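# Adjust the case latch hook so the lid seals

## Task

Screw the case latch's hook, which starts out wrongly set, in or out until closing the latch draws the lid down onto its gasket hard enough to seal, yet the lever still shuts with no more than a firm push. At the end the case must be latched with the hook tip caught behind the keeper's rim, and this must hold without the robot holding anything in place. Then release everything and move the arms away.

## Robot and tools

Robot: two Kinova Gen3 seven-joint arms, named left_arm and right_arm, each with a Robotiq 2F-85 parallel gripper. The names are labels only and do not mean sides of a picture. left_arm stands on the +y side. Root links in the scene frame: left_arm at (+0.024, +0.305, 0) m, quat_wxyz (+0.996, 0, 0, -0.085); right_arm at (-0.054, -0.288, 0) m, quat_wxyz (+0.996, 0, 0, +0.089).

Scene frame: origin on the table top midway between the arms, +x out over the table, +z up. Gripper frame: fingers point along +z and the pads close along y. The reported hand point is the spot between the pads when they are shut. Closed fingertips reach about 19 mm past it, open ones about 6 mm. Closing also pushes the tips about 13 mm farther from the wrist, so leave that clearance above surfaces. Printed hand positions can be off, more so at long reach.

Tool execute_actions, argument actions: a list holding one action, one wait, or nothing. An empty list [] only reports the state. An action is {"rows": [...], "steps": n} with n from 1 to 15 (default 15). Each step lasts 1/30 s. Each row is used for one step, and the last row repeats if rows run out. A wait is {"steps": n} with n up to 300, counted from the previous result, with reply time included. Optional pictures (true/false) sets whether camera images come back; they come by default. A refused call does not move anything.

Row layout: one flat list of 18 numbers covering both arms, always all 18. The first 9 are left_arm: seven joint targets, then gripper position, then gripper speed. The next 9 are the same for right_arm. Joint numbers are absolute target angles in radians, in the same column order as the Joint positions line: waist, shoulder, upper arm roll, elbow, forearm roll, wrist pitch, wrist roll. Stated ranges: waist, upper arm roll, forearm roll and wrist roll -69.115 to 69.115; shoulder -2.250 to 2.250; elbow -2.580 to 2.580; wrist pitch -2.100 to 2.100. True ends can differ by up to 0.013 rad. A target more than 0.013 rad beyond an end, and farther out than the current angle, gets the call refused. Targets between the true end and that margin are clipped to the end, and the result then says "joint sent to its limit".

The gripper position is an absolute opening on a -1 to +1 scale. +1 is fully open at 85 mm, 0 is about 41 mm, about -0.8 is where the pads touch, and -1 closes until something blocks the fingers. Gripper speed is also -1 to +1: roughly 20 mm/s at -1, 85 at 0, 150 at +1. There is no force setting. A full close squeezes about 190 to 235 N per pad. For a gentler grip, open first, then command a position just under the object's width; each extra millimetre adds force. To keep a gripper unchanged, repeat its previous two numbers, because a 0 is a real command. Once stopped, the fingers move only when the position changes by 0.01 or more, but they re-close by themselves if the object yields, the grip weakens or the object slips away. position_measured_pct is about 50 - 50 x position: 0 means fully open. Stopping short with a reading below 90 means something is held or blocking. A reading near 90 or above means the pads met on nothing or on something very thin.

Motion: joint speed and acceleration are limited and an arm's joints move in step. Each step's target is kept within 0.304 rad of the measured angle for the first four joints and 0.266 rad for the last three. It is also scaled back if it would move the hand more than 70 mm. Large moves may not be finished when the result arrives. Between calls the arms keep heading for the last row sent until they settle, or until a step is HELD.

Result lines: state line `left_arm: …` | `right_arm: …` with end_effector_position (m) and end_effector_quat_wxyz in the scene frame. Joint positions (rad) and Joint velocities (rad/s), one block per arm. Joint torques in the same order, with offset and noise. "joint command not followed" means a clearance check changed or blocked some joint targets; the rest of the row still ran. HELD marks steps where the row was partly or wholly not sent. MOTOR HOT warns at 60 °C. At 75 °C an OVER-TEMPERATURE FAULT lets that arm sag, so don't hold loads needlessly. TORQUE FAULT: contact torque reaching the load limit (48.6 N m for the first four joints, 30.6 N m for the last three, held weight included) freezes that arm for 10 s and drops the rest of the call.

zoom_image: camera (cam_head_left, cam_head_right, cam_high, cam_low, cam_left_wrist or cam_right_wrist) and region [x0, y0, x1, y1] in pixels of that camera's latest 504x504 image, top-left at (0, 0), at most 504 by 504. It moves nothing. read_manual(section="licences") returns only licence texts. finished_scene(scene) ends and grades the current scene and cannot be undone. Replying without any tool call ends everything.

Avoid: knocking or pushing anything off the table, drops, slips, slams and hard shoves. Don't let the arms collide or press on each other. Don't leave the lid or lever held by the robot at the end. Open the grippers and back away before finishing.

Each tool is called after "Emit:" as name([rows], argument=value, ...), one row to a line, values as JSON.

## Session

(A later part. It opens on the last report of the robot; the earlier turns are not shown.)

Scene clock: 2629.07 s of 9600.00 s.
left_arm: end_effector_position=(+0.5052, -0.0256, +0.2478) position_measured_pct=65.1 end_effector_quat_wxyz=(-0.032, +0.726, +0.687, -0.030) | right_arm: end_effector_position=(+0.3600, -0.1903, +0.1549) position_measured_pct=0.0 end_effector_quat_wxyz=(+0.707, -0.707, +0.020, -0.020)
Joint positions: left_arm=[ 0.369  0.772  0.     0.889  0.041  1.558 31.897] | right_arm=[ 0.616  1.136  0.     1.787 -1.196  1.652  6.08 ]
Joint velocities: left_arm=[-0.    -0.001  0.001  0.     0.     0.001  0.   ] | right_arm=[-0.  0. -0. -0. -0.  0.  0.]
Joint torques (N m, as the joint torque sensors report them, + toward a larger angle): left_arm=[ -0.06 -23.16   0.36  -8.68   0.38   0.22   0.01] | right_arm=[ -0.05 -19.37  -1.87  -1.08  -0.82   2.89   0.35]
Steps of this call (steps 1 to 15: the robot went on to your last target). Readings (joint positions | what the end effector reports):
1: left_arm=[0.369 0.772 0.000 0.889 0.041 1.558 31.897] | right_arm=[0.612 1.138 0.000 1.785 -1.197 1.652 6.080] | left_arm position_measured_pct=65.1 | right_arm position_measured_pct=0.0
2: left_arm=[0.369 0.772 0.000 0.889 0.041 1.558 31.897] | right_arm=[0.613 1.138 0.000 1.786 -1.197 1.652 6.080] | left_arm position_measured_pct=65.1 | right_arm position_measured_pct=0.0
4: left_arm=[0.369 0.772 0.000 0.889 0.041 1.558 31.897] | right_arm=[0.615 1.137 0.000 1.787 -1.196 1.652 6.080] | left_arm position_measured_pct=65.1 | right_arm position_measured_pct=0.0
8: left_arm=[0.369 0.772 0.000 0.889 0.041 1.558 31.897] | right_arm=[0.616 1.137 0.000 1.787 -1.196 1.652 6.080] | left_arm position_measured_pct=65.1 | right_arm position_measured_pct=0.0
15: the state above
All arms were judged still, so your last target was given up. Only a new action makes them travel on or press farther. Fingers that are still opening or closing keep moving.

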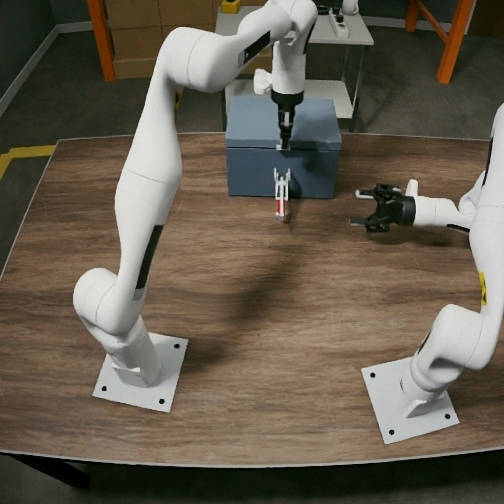

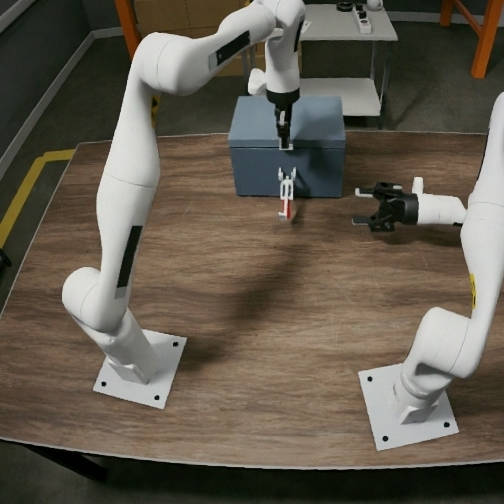

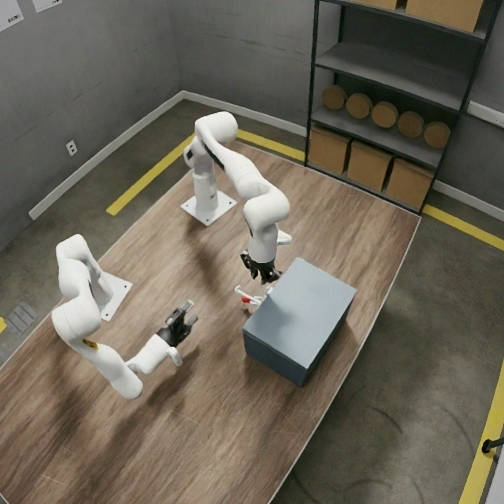

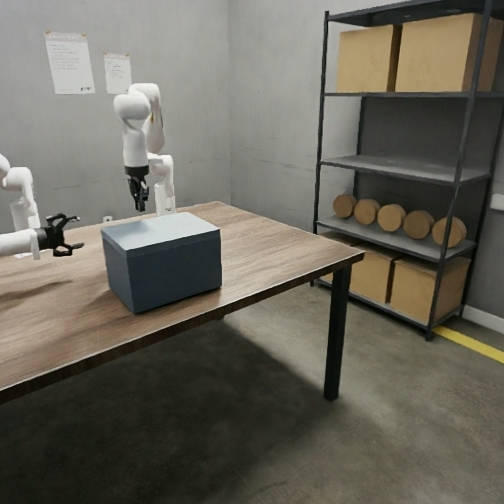

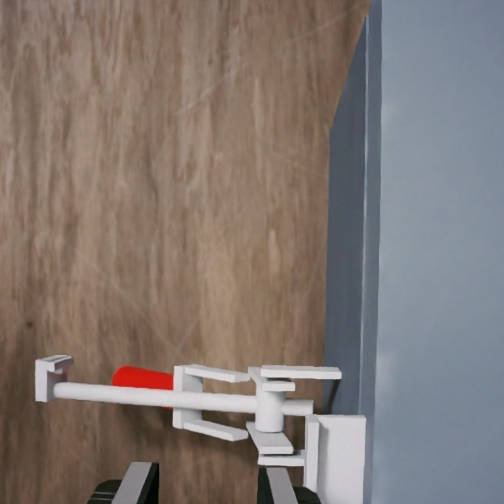

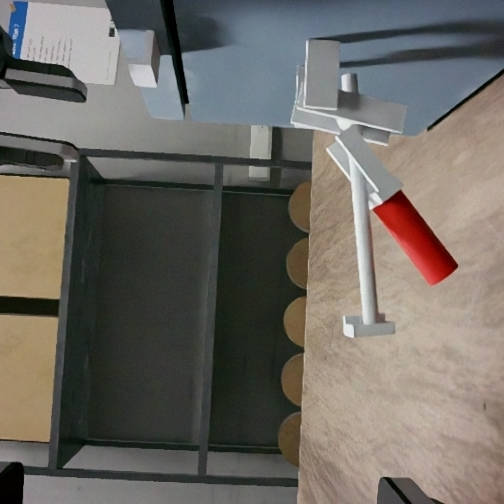

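Emit:
execute_actions([
  {"steps":30},
])

Emit:
zoom_image(camera="cam_right_wrist", region=[260, 20, 500, 380])

Emit:
zoom_image(camera="cam_left_wrist", region=[0, 330, 200, 480])

Scene clock: 2640.17 s of 9600.00 s.
left_arm: end_effector_position=(+0.5052, -0.0256, +0.2478) position_measured_pct=65.1 end_effector_quat_wxyz=(-0.032, +0.726, +0.687, -0.030) | right_arm: end_effector_position=(+0.3601, -0.1903, +0.1550) position_measured_pct=0.0 end_effector_quat_wxyz=(+0.707, -0.707, +0.020, -0.020)
Joint positions: left_arm=[ 0.369  0.772  0.     0.889  0.041  1.558 31.897] | right_arm=[ 0.616  1.136 -0.     1.787 -1.196  1.652  6.08 ]
Joint velocities: left_arm=[ 0.     0.002 -0.    -0.    -0.    -0.001 -0.001] | right_arm=[-0.    -0.002 -0.     0.001 -0.     0.     0.   ]
Joint torques (N m, as the joint torque sensors report them, + toward a larger angle): left_arm=[ -0.11 -22.89   0.52  -8.75   0.47   0.01   0.08] | right_arm=[ -0.11 -19.58  -1.97  -1.28  -0.69   3.04   0.29]
Steps of this call (steps 1 to 333: nothing new was sent). Readings (joint positions | what the end effector reports):
1: left_arm=[0.369 0.772 0.000 0.889 0.041 1.558 31.897] | right_arm=[0.616 1.136 0.000 1.787 -1.196 1.652 6.080] | left_arm position_measured_pct=65.1 | right_arm position_measured_pct=0.0
2: left_arm=[0.369 0.772 0.000 0.889 0.041 1.558 31.897] | right_arm=[0.616 1.136 0.000 1.787 -1.196 1.652 6.080] | left_arm position_measured_pct=65.1 | right_arm position_measured_pct=0.0
4: left_arm=[0.369 0.772 0.000 0.889 0.040 1.558 31.897] | right_arm=[0.616 1.136 0.000 1.787 -1.196 1.652 6.080] | left_arm position_measured_pct=65.1 | right_arm position_measured_pct=0.0
8: left_arm=[0.369 0.772 0.000 0.889 0.041 1.558 31.897] | right_arm=[0.616 1.136 0.000 1.787 -1.196 1.652 6.080] | left_arm position_measured_pct=65.1 | right_arm position_measured_pct=0.0
333: the state above

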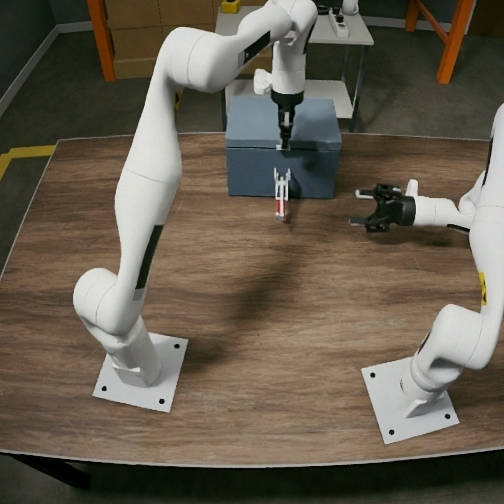

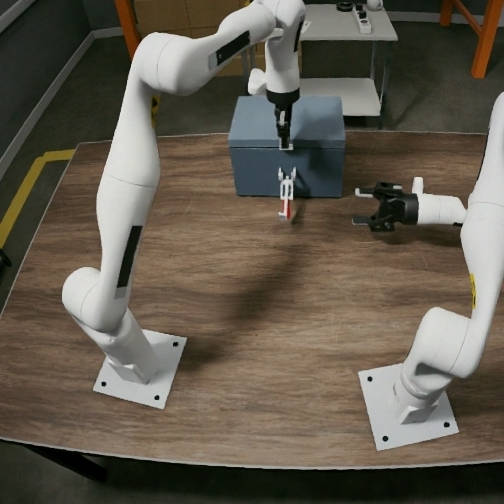

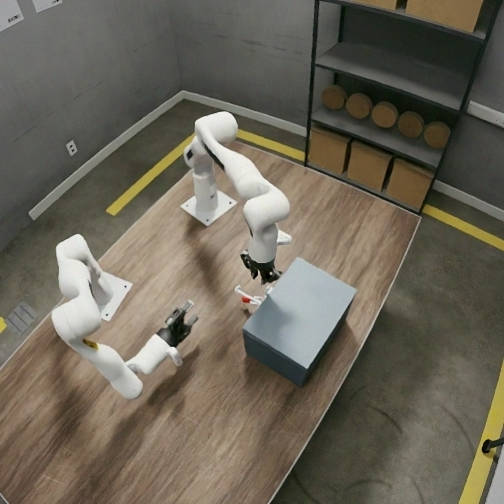

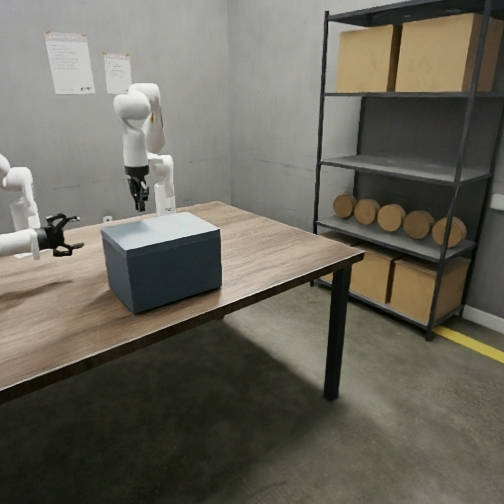

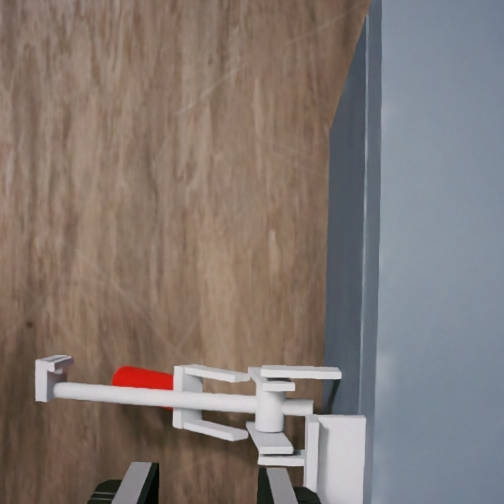

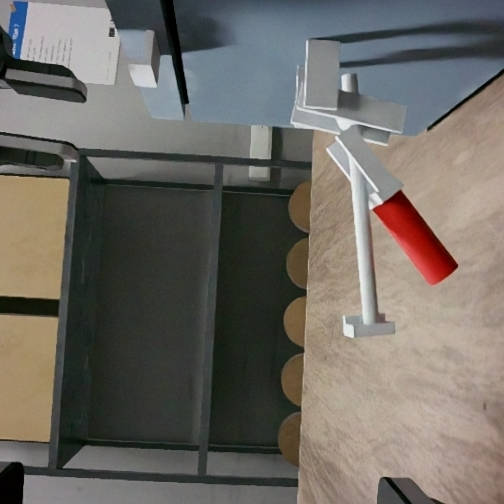

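Region (260, 20, 500, 380) of cam_right_wrist's 504x504 image, scaled by 1.400.

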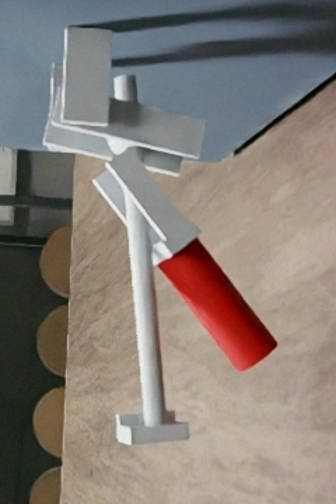

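Region (0, 330, 200, 480) of cam_left_wrist's 504x504 image, scaled by 2.520; it fills the top 378 rows of this view, and the rest is white.

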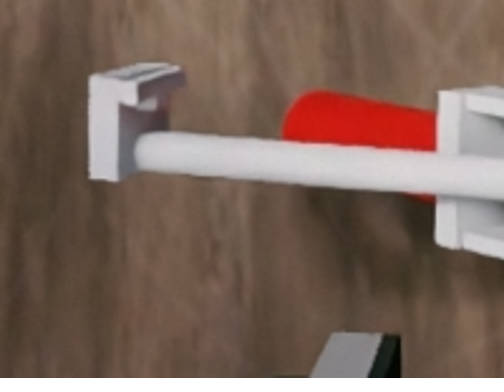

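Emit:
execute_actions([
  {"rows":[[0.482,0.5852,0,1.5355,0,1.0209,30.4418,-0.05,0,0.6165,1.1363,0,1.7872,-1.1963,1.6517,6.0804,1,0.5]],"steps":15},
], pictures=false)

Emit:
execute_actions([
  {"steps":40},
])

Scene clock: 2700.67 s of 9600.00 s.
left_arm: end_effector_position=(+0.4439, -0.0404, +0.2083) position_measured_pct=52.4 end_effector_quat_wxyz=(+0.017, +0.872, +0.489, +0.005) | right_arm: end_effector_position=(+0.3601, -0.1903, +0.1550) position_measured_pct=0.0 end_effector_quat_wxyz=(+0.707, -0.707, +0.020, -0.020)
Joint positions: left_arm=[ 0.471  0.603  0.001  1.333  0.003  1.171 31.506] | right_arm=[ 0.617  1.136 -0.     1.787 -1.196  1.652  6.08 ]
Joint velocities: left_arm=[ 0.072 -0.113 -0.005  1.094 -0.029 -0.869 -1.051] | right_arm=[ 0.002  0.001  0.    -0.     0.001 -0.    -0.   ]
Joint torques (N m, as the joint torque sensors report them, + toward a larger angle): left_arm=[ -0.62 -19.29  -0.55  -7.81   0.53  -0.48  -0.11] | right_arm=[ -0.49 -19.56  -2.24  -1.43  -0.77   2.88   0.33]
Steps of this call (steps 1 to 1800: nothing new was sent; steps 1801 to 1815: all 15 steps of this action). Readings (joint positions | what the end effector reports):
1801: left_arm=[0.370 0.771 -0.000 0.890 0.040 1.557 31.897] | right_arm=[0.617 1.136 -0.000 1.787 -1.196 1.652 6.080] | left_arm position_measured_pct=65.1 | right_arm position_measured_pct=0.0
1802: left_arm=[0.372 0.767 -0.001 0.896 0.039 1.552 31.893] | right_arm=[0.617 1.136 -0.000 1.787 -1.196 1.652 6.080] | left_arm position_measured_pct=64.7 | right_arm position_measured_pct=0.0
1804: left_arm=[0.383 0.748 -0.001 0.924 0.036 1.529 31.870] | right_arm=[0.616 1.136 -0.000 1.787 -1.196 1.652 6.080] | left_arm position_measured_pct=60.3 | right_arm position_measured_pct=0.0
1808: left_arm=[0.426 0.676 -0.001 1.046 0.021 1.422 31.763] | right_arm=[0.616 1.136 -0.000 1.787 -1.196 1.652 6.080] | left_arm position_measured_pct=53.2 | right_arm position_measured_pct=0.0
1815: the state above

Scene clock: 2702.00 s of 9600.00 s.
left_arm: end_effector_position=(+0.4072, -0.0179, +0.1600) position_measured_pct=52.4 end_effector_quat_wxyz=(-0.000, +1.000, -0.027, -0.000) | right_arm: end_effector_position=(+0.3601, -0.1903, +0.1550) position_measured_pct=0.0 end_effector_quat_wxyz=(+0.707, -0.707, +0.020, -0.020)
Joint positions: left_arm=[ 0.482  0.585  0.     1.535  0.     1.021 30.442] | right_arm=[ 0.617  1.136 -0.     1.787 -1.196  1.652  6.08 ]
Joint velocities: left_arm=[ 0.     0.     0.001 -0.    -0.    -0.     0.   ] | right_arm=[-0. -0. -0.  0. -0. -0.  0.]
Joint torques (N m, as the joint torque sensors report them, + toward a larger angle): left_arm=[ -0.52 -19.45   0.67  -7.95   0.41  -0.38   0.39] | right_arm=[ -0.35 -19.44  -2.26  -1.14  -0.79   2.75   0.33]
Steps of this call (steps 1 to 40: the robot went on to your last target). Readings (joint positions | what the end effector reports):
1: left_arm=[0.474 0.599 0.001 1.369 0.003 1.143 31.470] | right_arm=[0.617 1.136 -0.000 1.787 -1.196 1.652 6.080] | left_arm position_measured_pct=52.4 | right_arm position_measured_pct=0.0
2: left_arm=[0.475 0.597 0.000 1.402 0.002 1.118 31.430] | right_arm=[0.617 1.136 -0.000 1.787 -1.196 1.652 6.080] | left_arm position_measured_pct=52.4 | right_arm position_measured_pct=0.0
4: left_arm=[0.478 0.593 0.000 1.455 0.001 1.079 31.349] | right_arm=[0.616 1.136 -0.000 1.787 -1.196 1.652 6.080] | left_arm position_measured_pct=52.4 | right_arm position_measured_pct=0.0
8: left_arm=[0.481 0.589 0.000 1.510 0.000 1.040 31.187] | right_arm=[0.617 1.136 -0.000 1.787 -1.196 1.652 6.080] | left_arm position_measured_pct=52.4 | right_arm position_measured_pct=0.0
40: the state above

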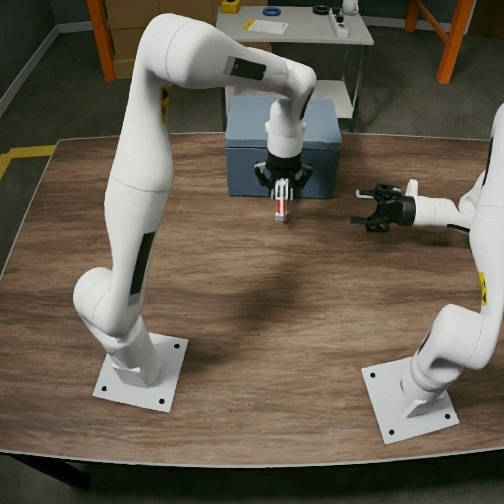

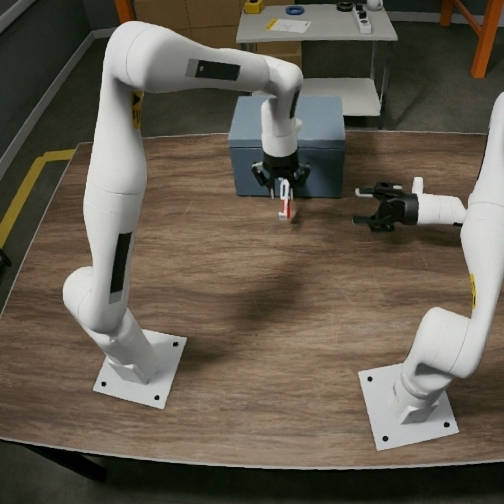

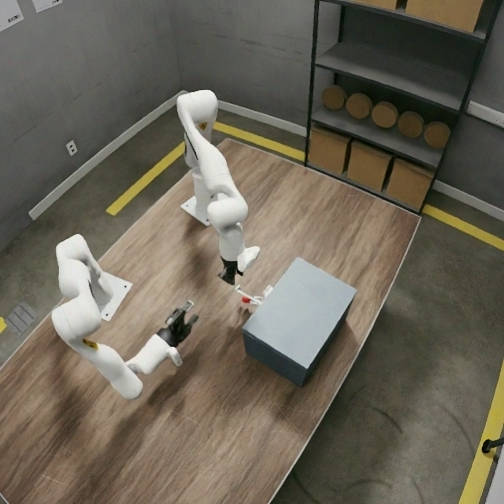

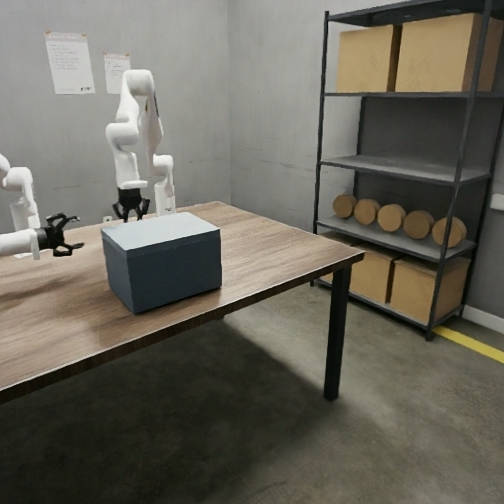

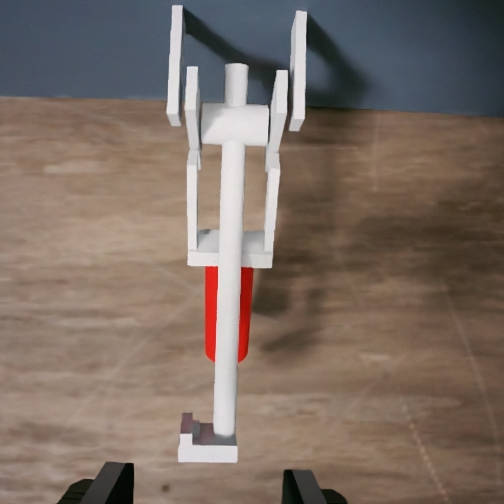

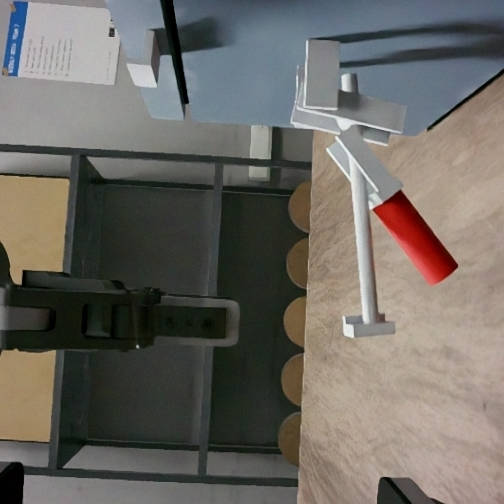

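Emit:
execute_actions([
  {"rows":[[0.482,0.5942,0,1.5439,0,1.0035,30.4418,-0.05,0,0.6165,1.1363,0,1.7872,-1.1963,1.6517,6.0804,1,0.5],[0.482,0.6031,0,1.5523,0,0.9862,30.4418,-0.05,0,0.6165,1.1363,0,1.7872,-1.1963,1.6517,6.0804,1,0.5],[0.482,0.6121,0,1.5607,0,0.9688,30.4418,-0.05,0,0.6165,1.1363,0,1.7872,-1.1963,1.6517,6.0804,1,0.5],[0.482,0.6211,0,1.569,0,0.9515,30.4418,-0.05,0,0.6165,1.1363,0,1.7872,-1.1963,1.6517,6.0804,1,0.5],[0.482,0.63,0,1.5774,0,0.9341,30.4418,-0.05,0,0.6165,1.1363,0,1.7872,-1.1963,1.6517,6.0804,1,0.5],[0.482,0.639,0,1.5858,0,0.9168,30.4418,-0.05,0,0.6165,1.1363,0,1.7872,-1.1963,1.6517,6.0804,1,0.5],[0.482,0.6471,0,1.5911,0,0.9034,30.4418,-0.05,0,0.6165,1.1363,0,1.7872,-1.1963,1.6517,6.0804,1,0.5],[0.482,0.6552,0,1.5963,0,0.89,30.4418,-0.05,0,0.6165,1.1363,0,1.7872,-1.1963,1.6517,6.0804,1,0.5],[0.482,0.6633,0,1.6016,0,0.8767,30.4418,-0.05,0,0.6165,1.1363,0,1.7872,-1.1963,1.6517,6.0804,1,0.5],[0.482,0.6715,0,1.6069,0,0.8633,30.4418,-0.05,0,0.6165,1.1363,0,1.7872,-1.1963,1.6517,6.0804,1,0.5],[0.482,0.6796,0,1.6121,0,0.8499,30.4418,-0.05,0,0.6165,1.1363,0,1.7872,-1.1963,1.6517,6.0804,1,0.5],[0.482,0.6877,0,1.6174,0,0.8365,30.4418,-0.05,0,0.6165,1.1363,0,1.7872,-1.1963,1.6517,6.0804,1,0.5]],"steps":15},
], pictures=false)

Emit:
execute_actions([
  {"steps":15},
])

Emit:
zoom_image(camera="cam_right_wrist", region=[280, 220, 480, 420])

Scene clock: 2725.73 s of 9600.00 s.
left_arm: end_effector_position=(+0.4073, -0.0180, +0.0930) position_measured_pct=52.4 end_effector_quat_wxyz=(+0.000, +1.000, -0.027, +0.000) | right_arm: end_effector_position=(+0.3601, -0.1903, +0.1550) position_measured_pct=0.0 end_effector_quat_wxyz=(+0.707, -0.707, +0.020, -0.020)
Joint positions: left_arm=[ 0.482  0.68  -0.     1.613  0.     0.848 30.442] | right_arm=[ 0.616  1.136 -0.     1.787 -1.196  1.652  6.08 ]
Joint velocities: left_arm=[ 0.001  0.1   -0.001  0.08  -0.    -0.19   0.   ] | right_arm=[ 0.001 -0.     0.001 -0.     0.     0.     0.   ]
Joint torques (N m, as the joint torque sensors report them, + toward a larger angle): left_arm=[ -0.46 -22.03   0.31  -7.17   0.2   -0.2    0.09] | right_arm=[ -0.38 -19.21  -2.47  -1.37  -0.87   2.87   0.25]
Steps of this call (steps 1 to 15: the robot went on to your last target; steps 16 to 697: nothing new was sent; steps 698 to 712: all 15 steps of this action). Readings (joint positions | what the end effector reports):
698: left_arm=[0.482 0.586 0.000 1.536 -0.000 1.020 30.442] | right_arm=[0.617 1.136 -0.000 1.787 -1.196 1.652 6.080] | left_arm position_measured_pct=52.4 | right_arm position_measured_pct=0.0
699: left_arm=[0.482 0.589 0.000 1.539 -0.000 1.014 30.442] | right_arm=[0.616 1.136 -0.000 1.787 -1.196 1.652 6.080] | left_arm position_measured_pct=52.4 | right_arm position_measured_pct=0.0
701: left_arm=[0.482 0.600 0.000 1.548 -0.000 0.995 30.442] | right_arm=[0.617 1.136 -0.000 1.787 -1.196 1.652 6.080] | left_arm position_measured_pct=52.4 | right_arm position_measured_pct=0.0
705: left_arm=[0.482 0.629 0.000 1.575 -0.000 0.938 30.442] | right_arm=[0.617 1.136 -0.000 1.787 -1.196 1.652 6.080] | left_arm position_measured_pct=52.4 | right_arm position_measured_pct=0.0
712: the state above

Scene clock: 2726.23 s of 9600.00 s.
left_arm: end_effector_position=(+0.4072, -0.0179, +0.0880) position_measured_pct=52.4 end_effector_quat_wxyz=(+0.000, +1.000, -0.027, +0.000) | right_arm: end_effector_position=(+0.3601, -0.1903, +0.1550) position_measured_pct=0.0 end_effector_quat_wxyz=(+0.707, -0.707, +0.020, -0.020)
Joint positions: left_arm=[ 0.482  0.688 -0.     1.617  0.     0.837 30.442] | right_arm=[ 0.616  1.136 -0.     1.787 -1.196  1.652  6.08 ]
Joint velocities: left_arm=[ 0.     0.001 -0.001 -0.    -0.    -0.     0.001] | right_arm=[-0.001  0.    -0.     0.001 -0.    -0.001 -0.   ]
Joint torques (N m, as the joint torque sensors report them, + toward a larger angle): left_arm=[ -0.19 -19.77   0.2   -6.62   0.06  -0.25   0.09] | right_arm=[ -0.37 -19.34  -1.99  -1.68  -0.92   2.71   0.43]
Steps of this call (steps 1 to 15: the robot went on to your last target). Readings (joint positions | what the end effector reports):
1: left_arm=[0.482 0.682 -0.000 1.615 0.000 0.844 30.442] | right_arm=[0.617 1.136 -0.000 1.787 -1.196 1.652 6.080] | left_arm position_measured_pct=52.4 | right_arm position_measured_pct=0.0
2: left_arm=[0.482 0.684 -0.000 1.616 0.000 0.841 30.442] | right_arm=[0.617 1.136 -0.000 1.787 -1.196 1.652 6.080] | left_arm position_measured_pct=52.4 | right_arm position_measured_pct=0.0
4: left_arm=[0.482 0.686 -0.000 1.617 0.000 0.838 30.442] | right_arm=[0.617 1.136 -0.000 1.787 -1.196 1.652 6.080] | left_arm position_measured_pct=52.4 | right_arm position_measured_pct=0.0
8: left_arm=[0.482 0.687 -0.000 1.617 0.000 0.837 30.442] | right_arm=[0.617 1.136 -0.000 1.787 -1.196 1.652 6.080] | left_arm position_measured_pct=52.4 | right_arm position_measured_pct=0.0
15: the state above

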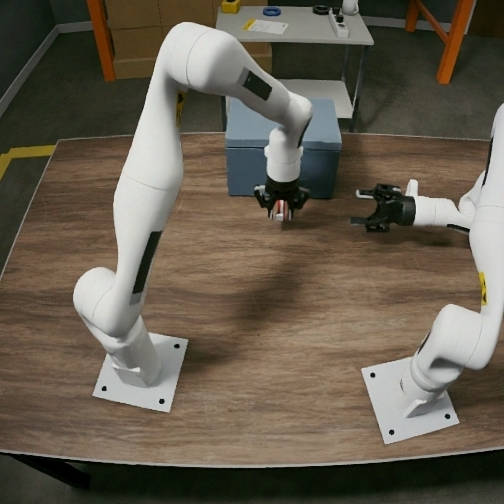

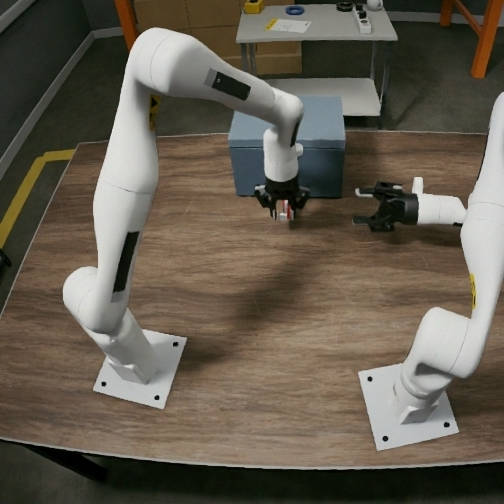

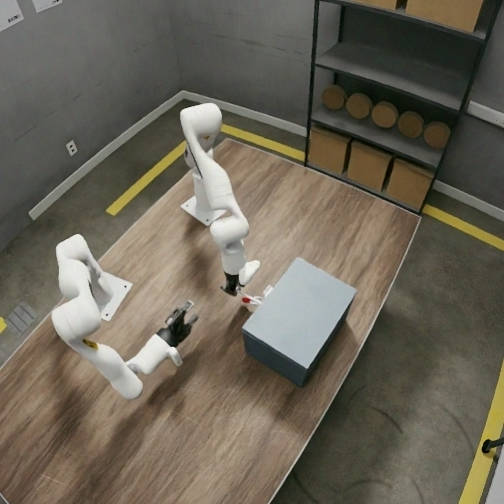

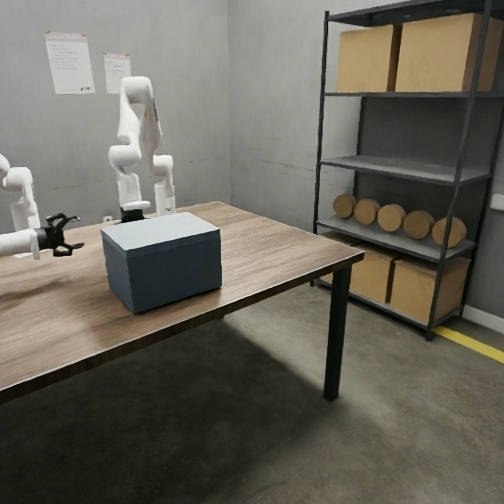

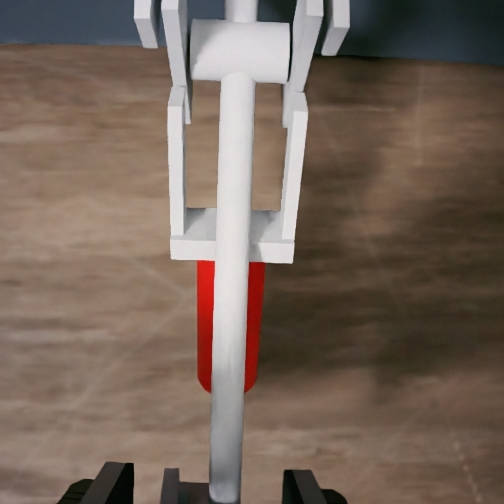

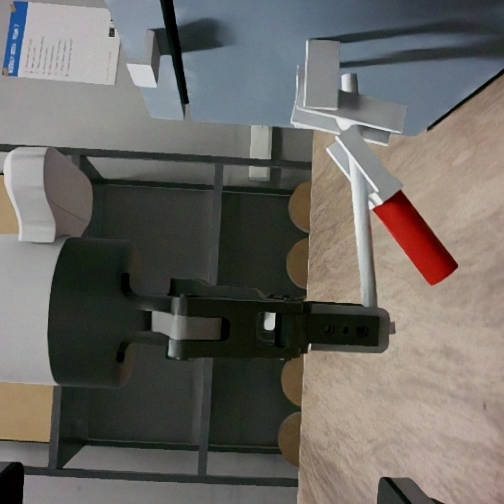

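Region (280, 220, 480, 420) of cam_right_wrist's 504x504 image, scaled by 2.520.

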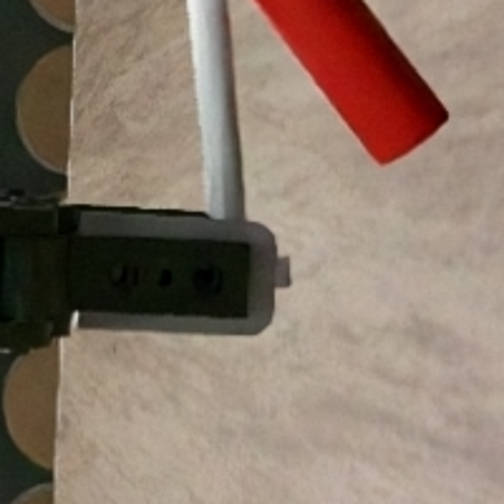

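Emit:
execute_actions(actions=[])

Scene clock: 2772.00 s of 9600.00 s.
left_arm: end_effector_position=(+0.4072, -0.0179, +0.0880) position_measured_pct=52.4 end_effector_quat_wxyz=(-0.000, +1.000, -0.027, -0.000) | right_arm: end_effector_position=(+0.3601, -0.1903, +0.1550) position_measured_pct=0.0 end_effector_quat_wxyz=(+0.707, -0.707, +0.020, -0.020)
Joint positions: left_arm=[ 0.482  0.688  0.     1.617  0.     0.836 30.442] | right_arm=[ 0.617  1.136 -0.     1.787 -1.196  1.652  6.08 ]
Joint velocities: left_arm=[ 0.002 -0.    -0.     0.    -0.     0.     0.001] | right_arm=[-0.     0.     0.     0.    -0.     0.001 -0.   ]
Joint torques (N m, as the joint torque sensors report them, + toward a larger angle): left_arm=[ -0.8  -19.65   0.26  -6.54   0.36  -0.17  -0.03] | right_arm=[ -0.49 -19.48  -2.29  -1.27  -0.81   2.73   0.36]
Steps of this call (steps 1 to 15: the robot went on to your last target; steps 16 to 1373: nothing new was sent). Readings (joint positions | what the end effector reports):
1: left_arm=[0.482 0.688 0.000 1.617 0.000 0.837 30.442] | right_arm=[0.616 1.136 -0.000 1.787 -1.196 1.652 6.080] | left_arm position_measured_pct=52.4 | right_arm position_measured_pct=0.0
2: left_arm=[0.482 0.688 0.000 1.617 0.000 0.837 30.442] | right_arm=[0.617 1.136 -0.000 1.787 -1.196 1.652 6.080] | left_arm position_measured_pct=52.4 | right_arm position_measured_pct=0.0
4: left_arm=[0.482 0.688 0.000 1.617 0.000 0.837 30.442] | right_arm=[0.617 1.136 -0.000 1.787 -1.196 1.652 6.080] | left_arm position_measured_pct=52.4 | right_arm position_measured_pct=0.0
8: left_arm=[0.482 0.688 0.000 1.617 0.000 0.836 30.442] | right_arm=[0.617 1.136 -0.000 1.787 -1.196 1.652 6.080] | left_arm position_measured_pct=52.4 | right_arm position_measured_pct=0.0
1373: the state above
All arms were judged still, so your last target was given up. Only a new action makes them travel on or press farther. Fingers that are still opening or closing keep moving.

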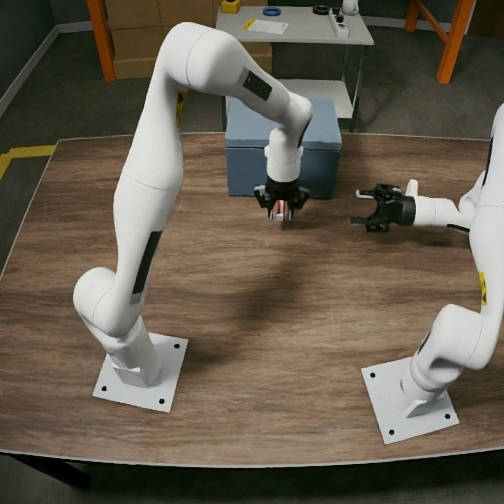

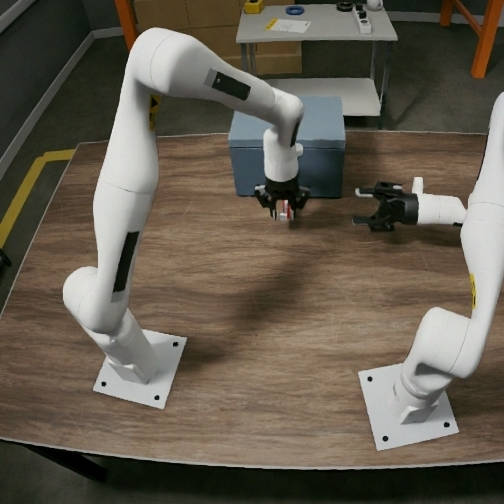

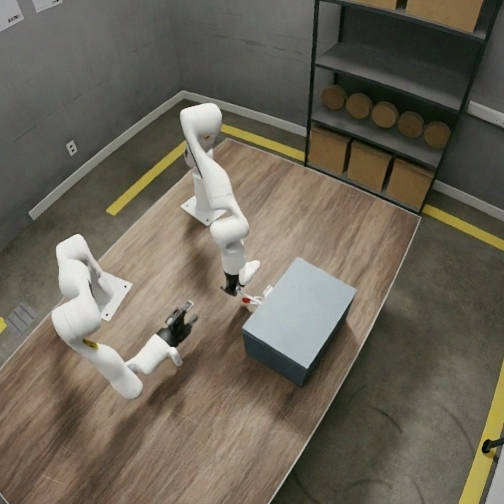

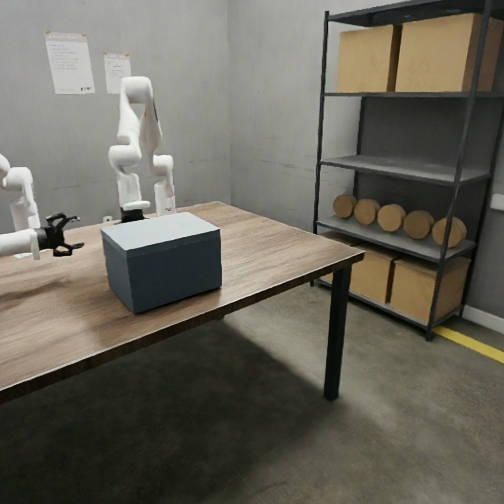

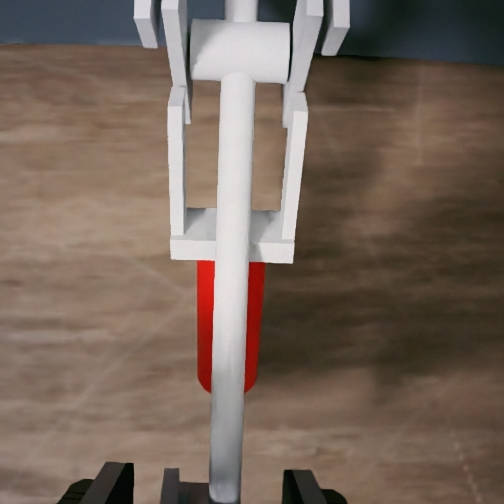

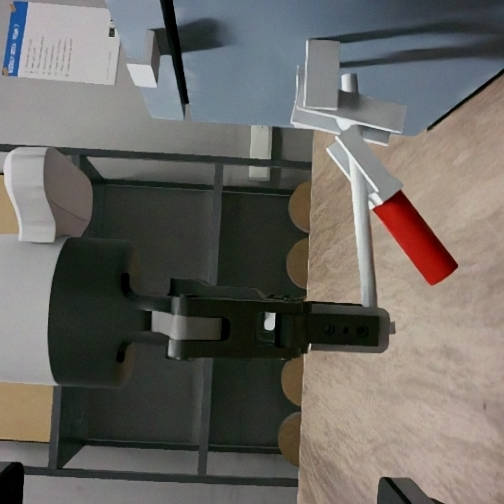

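Emit:
zoom_image(camera="cam_right_wrist", region=[280, 230, 460, 410])

Region (280, 230, 460, 410) of cam_right_wrist's 504x504 image, scaled by 2.800.

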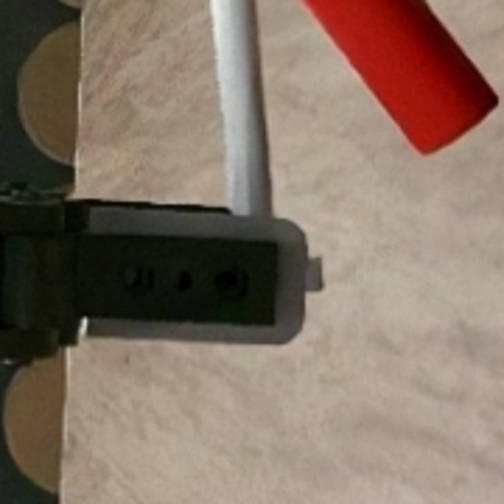

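Emit:
execute_actions([
  {"rows": [[0.482,0.66,0,1.60,0,0.882,30.4418,-0.05,0.5,0.6165,1.1363,0,1.7872,-1.1963,1.6517,6.0804,1,0.5],[0.482,0.66,0,1.60,0,0.882,30.4418,-0.05,0.5,0.6165,1.1363,0,1.7872,-1.1963,1.6517,6.0804,1,0.5],[0.482,0.639,0,1.5858,0,0.9168,30.4418,-0.05,0.5,0.6165,1.1363,0,1.7872,-1.1963,1.6517,6.0804,1,0.5],[0.482,0.639,0,1.5858,0,0.9168,30.4418,-0.05,0.5,0.6165,1.1363,0,1.7872,-1.1963,1.6517,6.0804,1,0.5],[0.482,0.639,0,1.5858,0,0.9168,30.4418,-0.05,0.5,0.6165,1.1363,0,1.7872,-1.1963,1.6517,6.0804,1,0.5],[0.482,0.5852,0,1.5355,0,1.0209,30.4418,-0.05,0.5,0.6165,1.1363,0,1.7872,-1.1963,1.6517,6.0804,1,0.5]], "steps": 15},
], pictures=false)

Emit:
execute_actions([
  {"rows": [[1.2596,0.9618,0,2.3161,-1.7889,1.4244,28.41,-0.05,0.5,0.6165,1.1363,0,1.7872,-1.1963,1.6517,6.0804,1,0.5]], "steps": 15},
], pictures=false)

Emit:
execute_actions([
  {"steps": 60},
])

Scene clock: 2832.50 s of 9600.00 s.
left_arm: end_effector_position=(+0.4071, -0.0179, +0.1585) position_measured_pct=52.4 end_effector_quat_wxyz=(-0.000, +1.000, -0.027, -0.001) | right_arm: end_effector_position=(+0.3601, -0.1903, +0.1550) position_measured_pct=0.0 end_effector_quat_wxyz=(+0.707, -0.707, +0.020, -0.020)
Joint positions: left_arm=[ 0.482  0.588  0.     1.536 -0.     1.019 30.442] | right_arm=[ 0.616  1.136 -0.     1.787 -1.196  1.652  6.08 ]
Joint velocities: left_arm=[ 0.001 -0.026 -0.    -0.013  0.     0.03  -0.   ] | right_arm=[-0.002 -0.002  0.001 -0.     0.     0.     0.   ]
Joint torques (N m, as the joint torque sensors report them, + toward a larger angle): left_arm=[ -0.12 -18.46   0.22  -6.83   0.21  -0.28   0.08] | right_arm=[  0.15 -19.25  -1.88  -1.49  -0.82   2.78   0.28]
Steps of this call (steps 1 to 1800: nothing new was sent; steps 1801 to 1815: all 15 steps of this action). Readings (joint positions | what the end effector reports):
1801: left_arm=[0.482 0.686 -0.000 1.617 0.000 0.838 30.442] | right_arm=[0.617 1.136 -0.000 1.787 -1.196 1.652 6.080] | left_arm position_measured_pct=52.4 | right_arm position_measured_pct=0.0
1802: left_arm=[0.482 0.681 -0.000 1.614 0.000 0.846 30.442] | right_arm=[0.617 1.136 -0.000 1.787 -1.196 1.652 6.080] | left_arm position_measured_pct=52.4 | right_arm position_measured_pct=0.0
1804: left_arm=[0.482 0.664 -0.000 1.604 -0.000 0.873 30.442] | right_arm=[0.617 1.136 -0.000 1.787 -1.196 1.652 6.080] | left_arm position_measured_pct=52.4 | right_arm position_measured_pct=0.0
1808: left_arm=[0.482 0.624 -0.000 1.572 0.000 0.945 30.442] | right_arm=[0.617 1.136 -0.000 1.787 -1.196 1.652 6.080] | left_arm position_measured_pct=52.4 | right_arm position_measured_pct=0.0
1815: the state above

Scene clock: 2833.00 s of 9600.00 s.
left_arm: end_effector_position=(+0.2558, +0.0773, +0.0723) position_measured_pct=52.4 end_effector_quat_wxyz=(-0.213, +0.928, -0.253, -0.174) | right_arm: end_effector_position=(+0.3601, -0.1903, +0.1550) position_measured_pct=0.0 end_effector_quat_wxyz=(+0.707, -0.707, +0.020, -0.020)
Joint positions: left_arm=[ 0.683  0.768 -0.     1.728 -0.17   1.188 30.272] | right_arm=[ 0.616  1.136 -0.     1.787 -1.196  1.652  6.08 ]
Joint velocities: left_arm=[ 0.523  0.364  0.001  0.516 -0.451  0.438 -0.452] | right_arm=[ 0.003  0.    -0.    -0.    -0.     0.    -0.   ]
Joint torques (N m, as the joint torque sensors report them, + toward a larger angle): left_arm=[  0.04 -18.8    0.32  -3.6    0.05   1.08   0.17] | right_arm=[ -0.26 -19.49  -1.9   -1.52  -0.9    2.88   0.34]
Steps of this call (steps 1 to 15: all 15 steps of this action). Readings (joint positions | what the end effector reports):
1: left_arm=[0.484 0.588 -0.000 1.537 -0.001 1.020 30.441] | right_arm=[0.617 1.136 -0.000 1.787 -1.196 1.652 6.080] | left_arm position_measured_pct=52.4 | right_arm position_measured_pct=0.0
2: left_arm=[0.490 0.593 -0.002 1.540 -0.005 1.025 30.437] | right_arm=[0.617 1.136 -0.000 1.787 -1.196 1.652 6.080] | left_arm position_measured_pct=52.4 | right_arm position_measured_pct=0.0
4: left_arm=[0.517 0.619 -0.002 1.563 -0.026 1.045 30.416] | right_arm=[0.617 1.136 -0.000 1.787 -1.196 1.652 6.080] | left_arm position_measured_pct=52.4 | right_arm position_measured_pct=0.0
8: left_arm=[0.573 0.675 -0.001 1.619 -0.075 1.094 30.367] | right_arm=[0.616 1.136 -0.000 1.787 -1.196 1.652 6.080] | left_arm position_measured_pct=52.4 | right_arm position_measured_pct=0.0
15: the state above

Scene clock: 2835.00 s of 9600.00 s.
left_arm: end_effector_position=(+0.3489, -0.0140, +0.1601) position_measured_pct=52.4 end_effector_quat_wxyz=(+0.467, +0.556, +0.527, +0.442) | right_arm: end_effector_position=(+0.3601, -0.1903, +0.1550) position_measured_pct=0.0 end_effector_quat_wxyz=(+0.707, -0.707, +0.020, -0.020)
Joint positions: left_arm=[ 1.26   0.962 -0.     2.316 -1.789  1.424 28.41 ] | right_arm=[ 0.617  1.136 -0.     1.787 -1.196  1.652  6.08 ]
Joint velocities: left_arm=[-0.001  0.002 -0.002  0.    -0.    -0.001 -0.006] | right_arm=[-0.001 -0.001  0.001  0.001  0.001 -0.     0.   ]
Joint torques (N m, as the joint torque sensors report them, + toward a larger angle): left_arm=[ -0.2  -16.15  -2.15   0.93   0.58   2.45  -0.43] | right_arm=[ -0.32 -19.29  -2.1   -1.19  -0.81   2.99   0.24]
Steps of this call (steps 1 to 60: the robot went on to your last target). Readings (joint positions | what the end effector reports):
1: left_arm=[0.701 0.780 -0.000 1.745 -0.185 1.203 30.257] | right_arm=[0.617 1.136 -0.000 1.787 -1.196 1.652 6.080] | left_arm position_measured_pct=52.4 | right_arm position_measured_pct=0.0
2: left_arm=[0.719 0.792 -0.000 1.763 -0.201 1.217 30.241] | right_arm=[0.616 1.136 -0.000 1.787 -1.196 1.652 6.080] | left_arm position_measured_pct=52.4 | right_arm position_measured_pct=0.0
4: left_arm=[0.759 0.815 -0.000 1.802 -0.235 1.245 30.207] | right_arm=[0.617 1.136 -0.000 1.787 -1.196 1.652 6.080] | left_arm position_measured_pct=52.4 | right_arm position_measured_pct=0.0
8: left_arm=[0.849 0.857 -0.000 1.891 -0.312 1.296 30.130] | right_arm=[0.617 1.136 -0.000 1.787 -1.196 1.652 6.080] | left_arm position_measured_pct=52.4 | right_arm position_measured_pct=0.0
60: the state above

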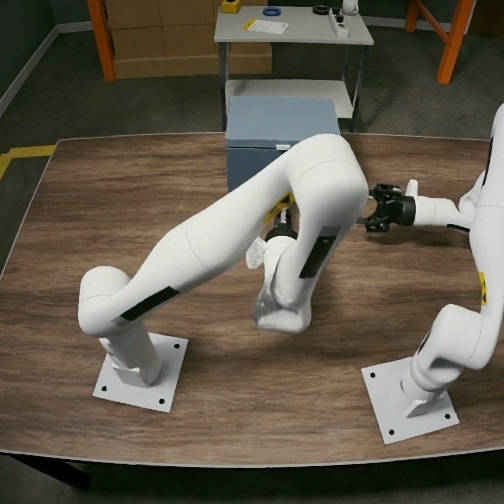

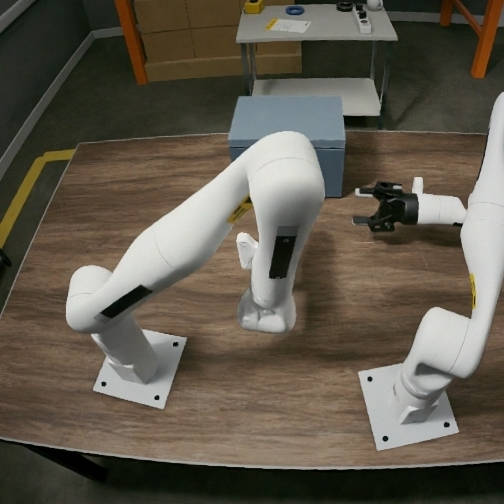

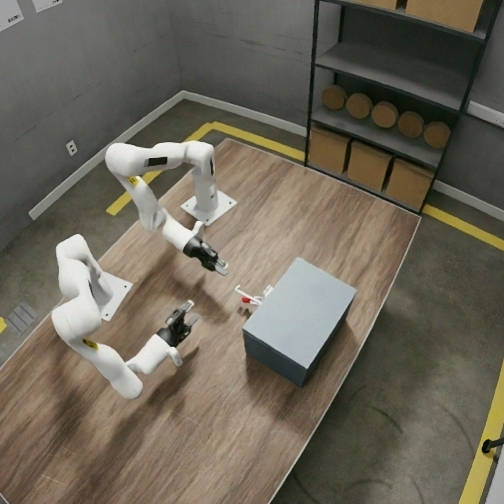

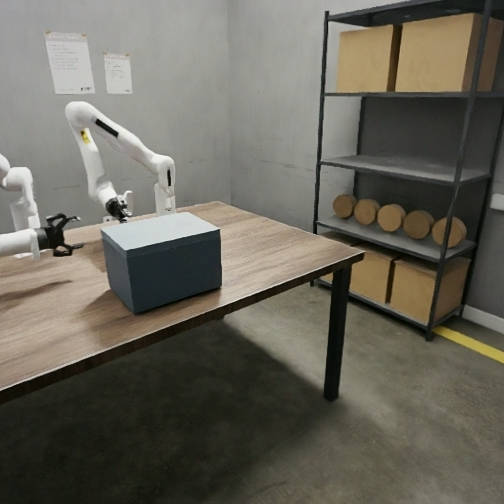

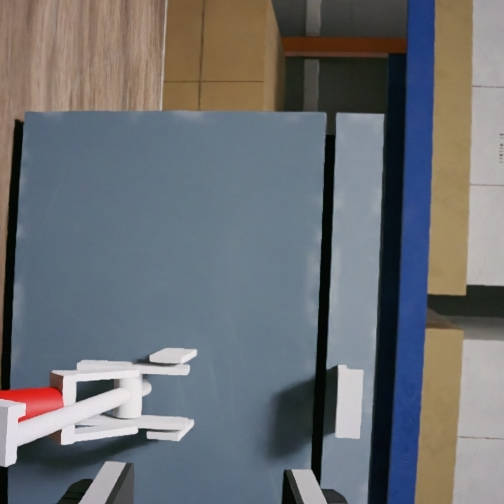

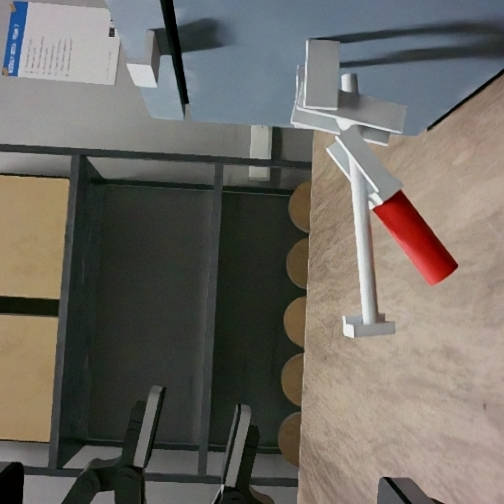

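Emit:
zoom_image(camera="cam_right_wrist", region=[310, 270, 430, 390])

Emit:
zoom_image(camera="cam_high", region=[200, 250, 290, 340])

Region (310, 270, 430, 390) of cam_right_wrist's 504x504 image, scaled by 4.200.

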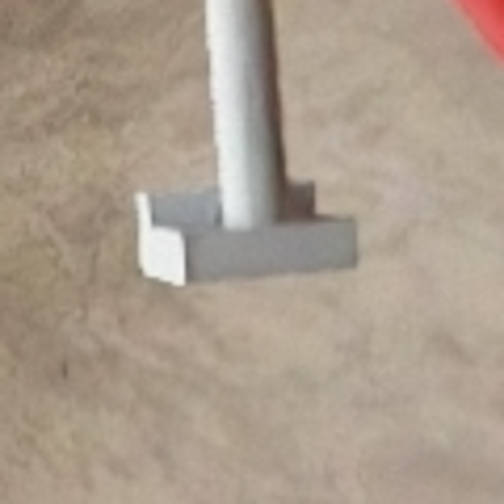

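Region (200, 250, 290, 340) of cam_high's 504x504 image, scaled by 5.600, with more detail than that image has.

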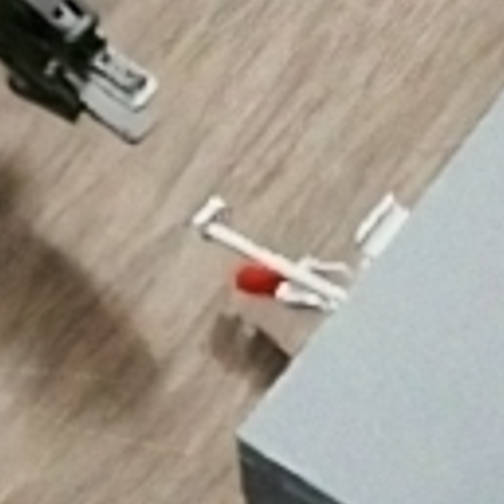

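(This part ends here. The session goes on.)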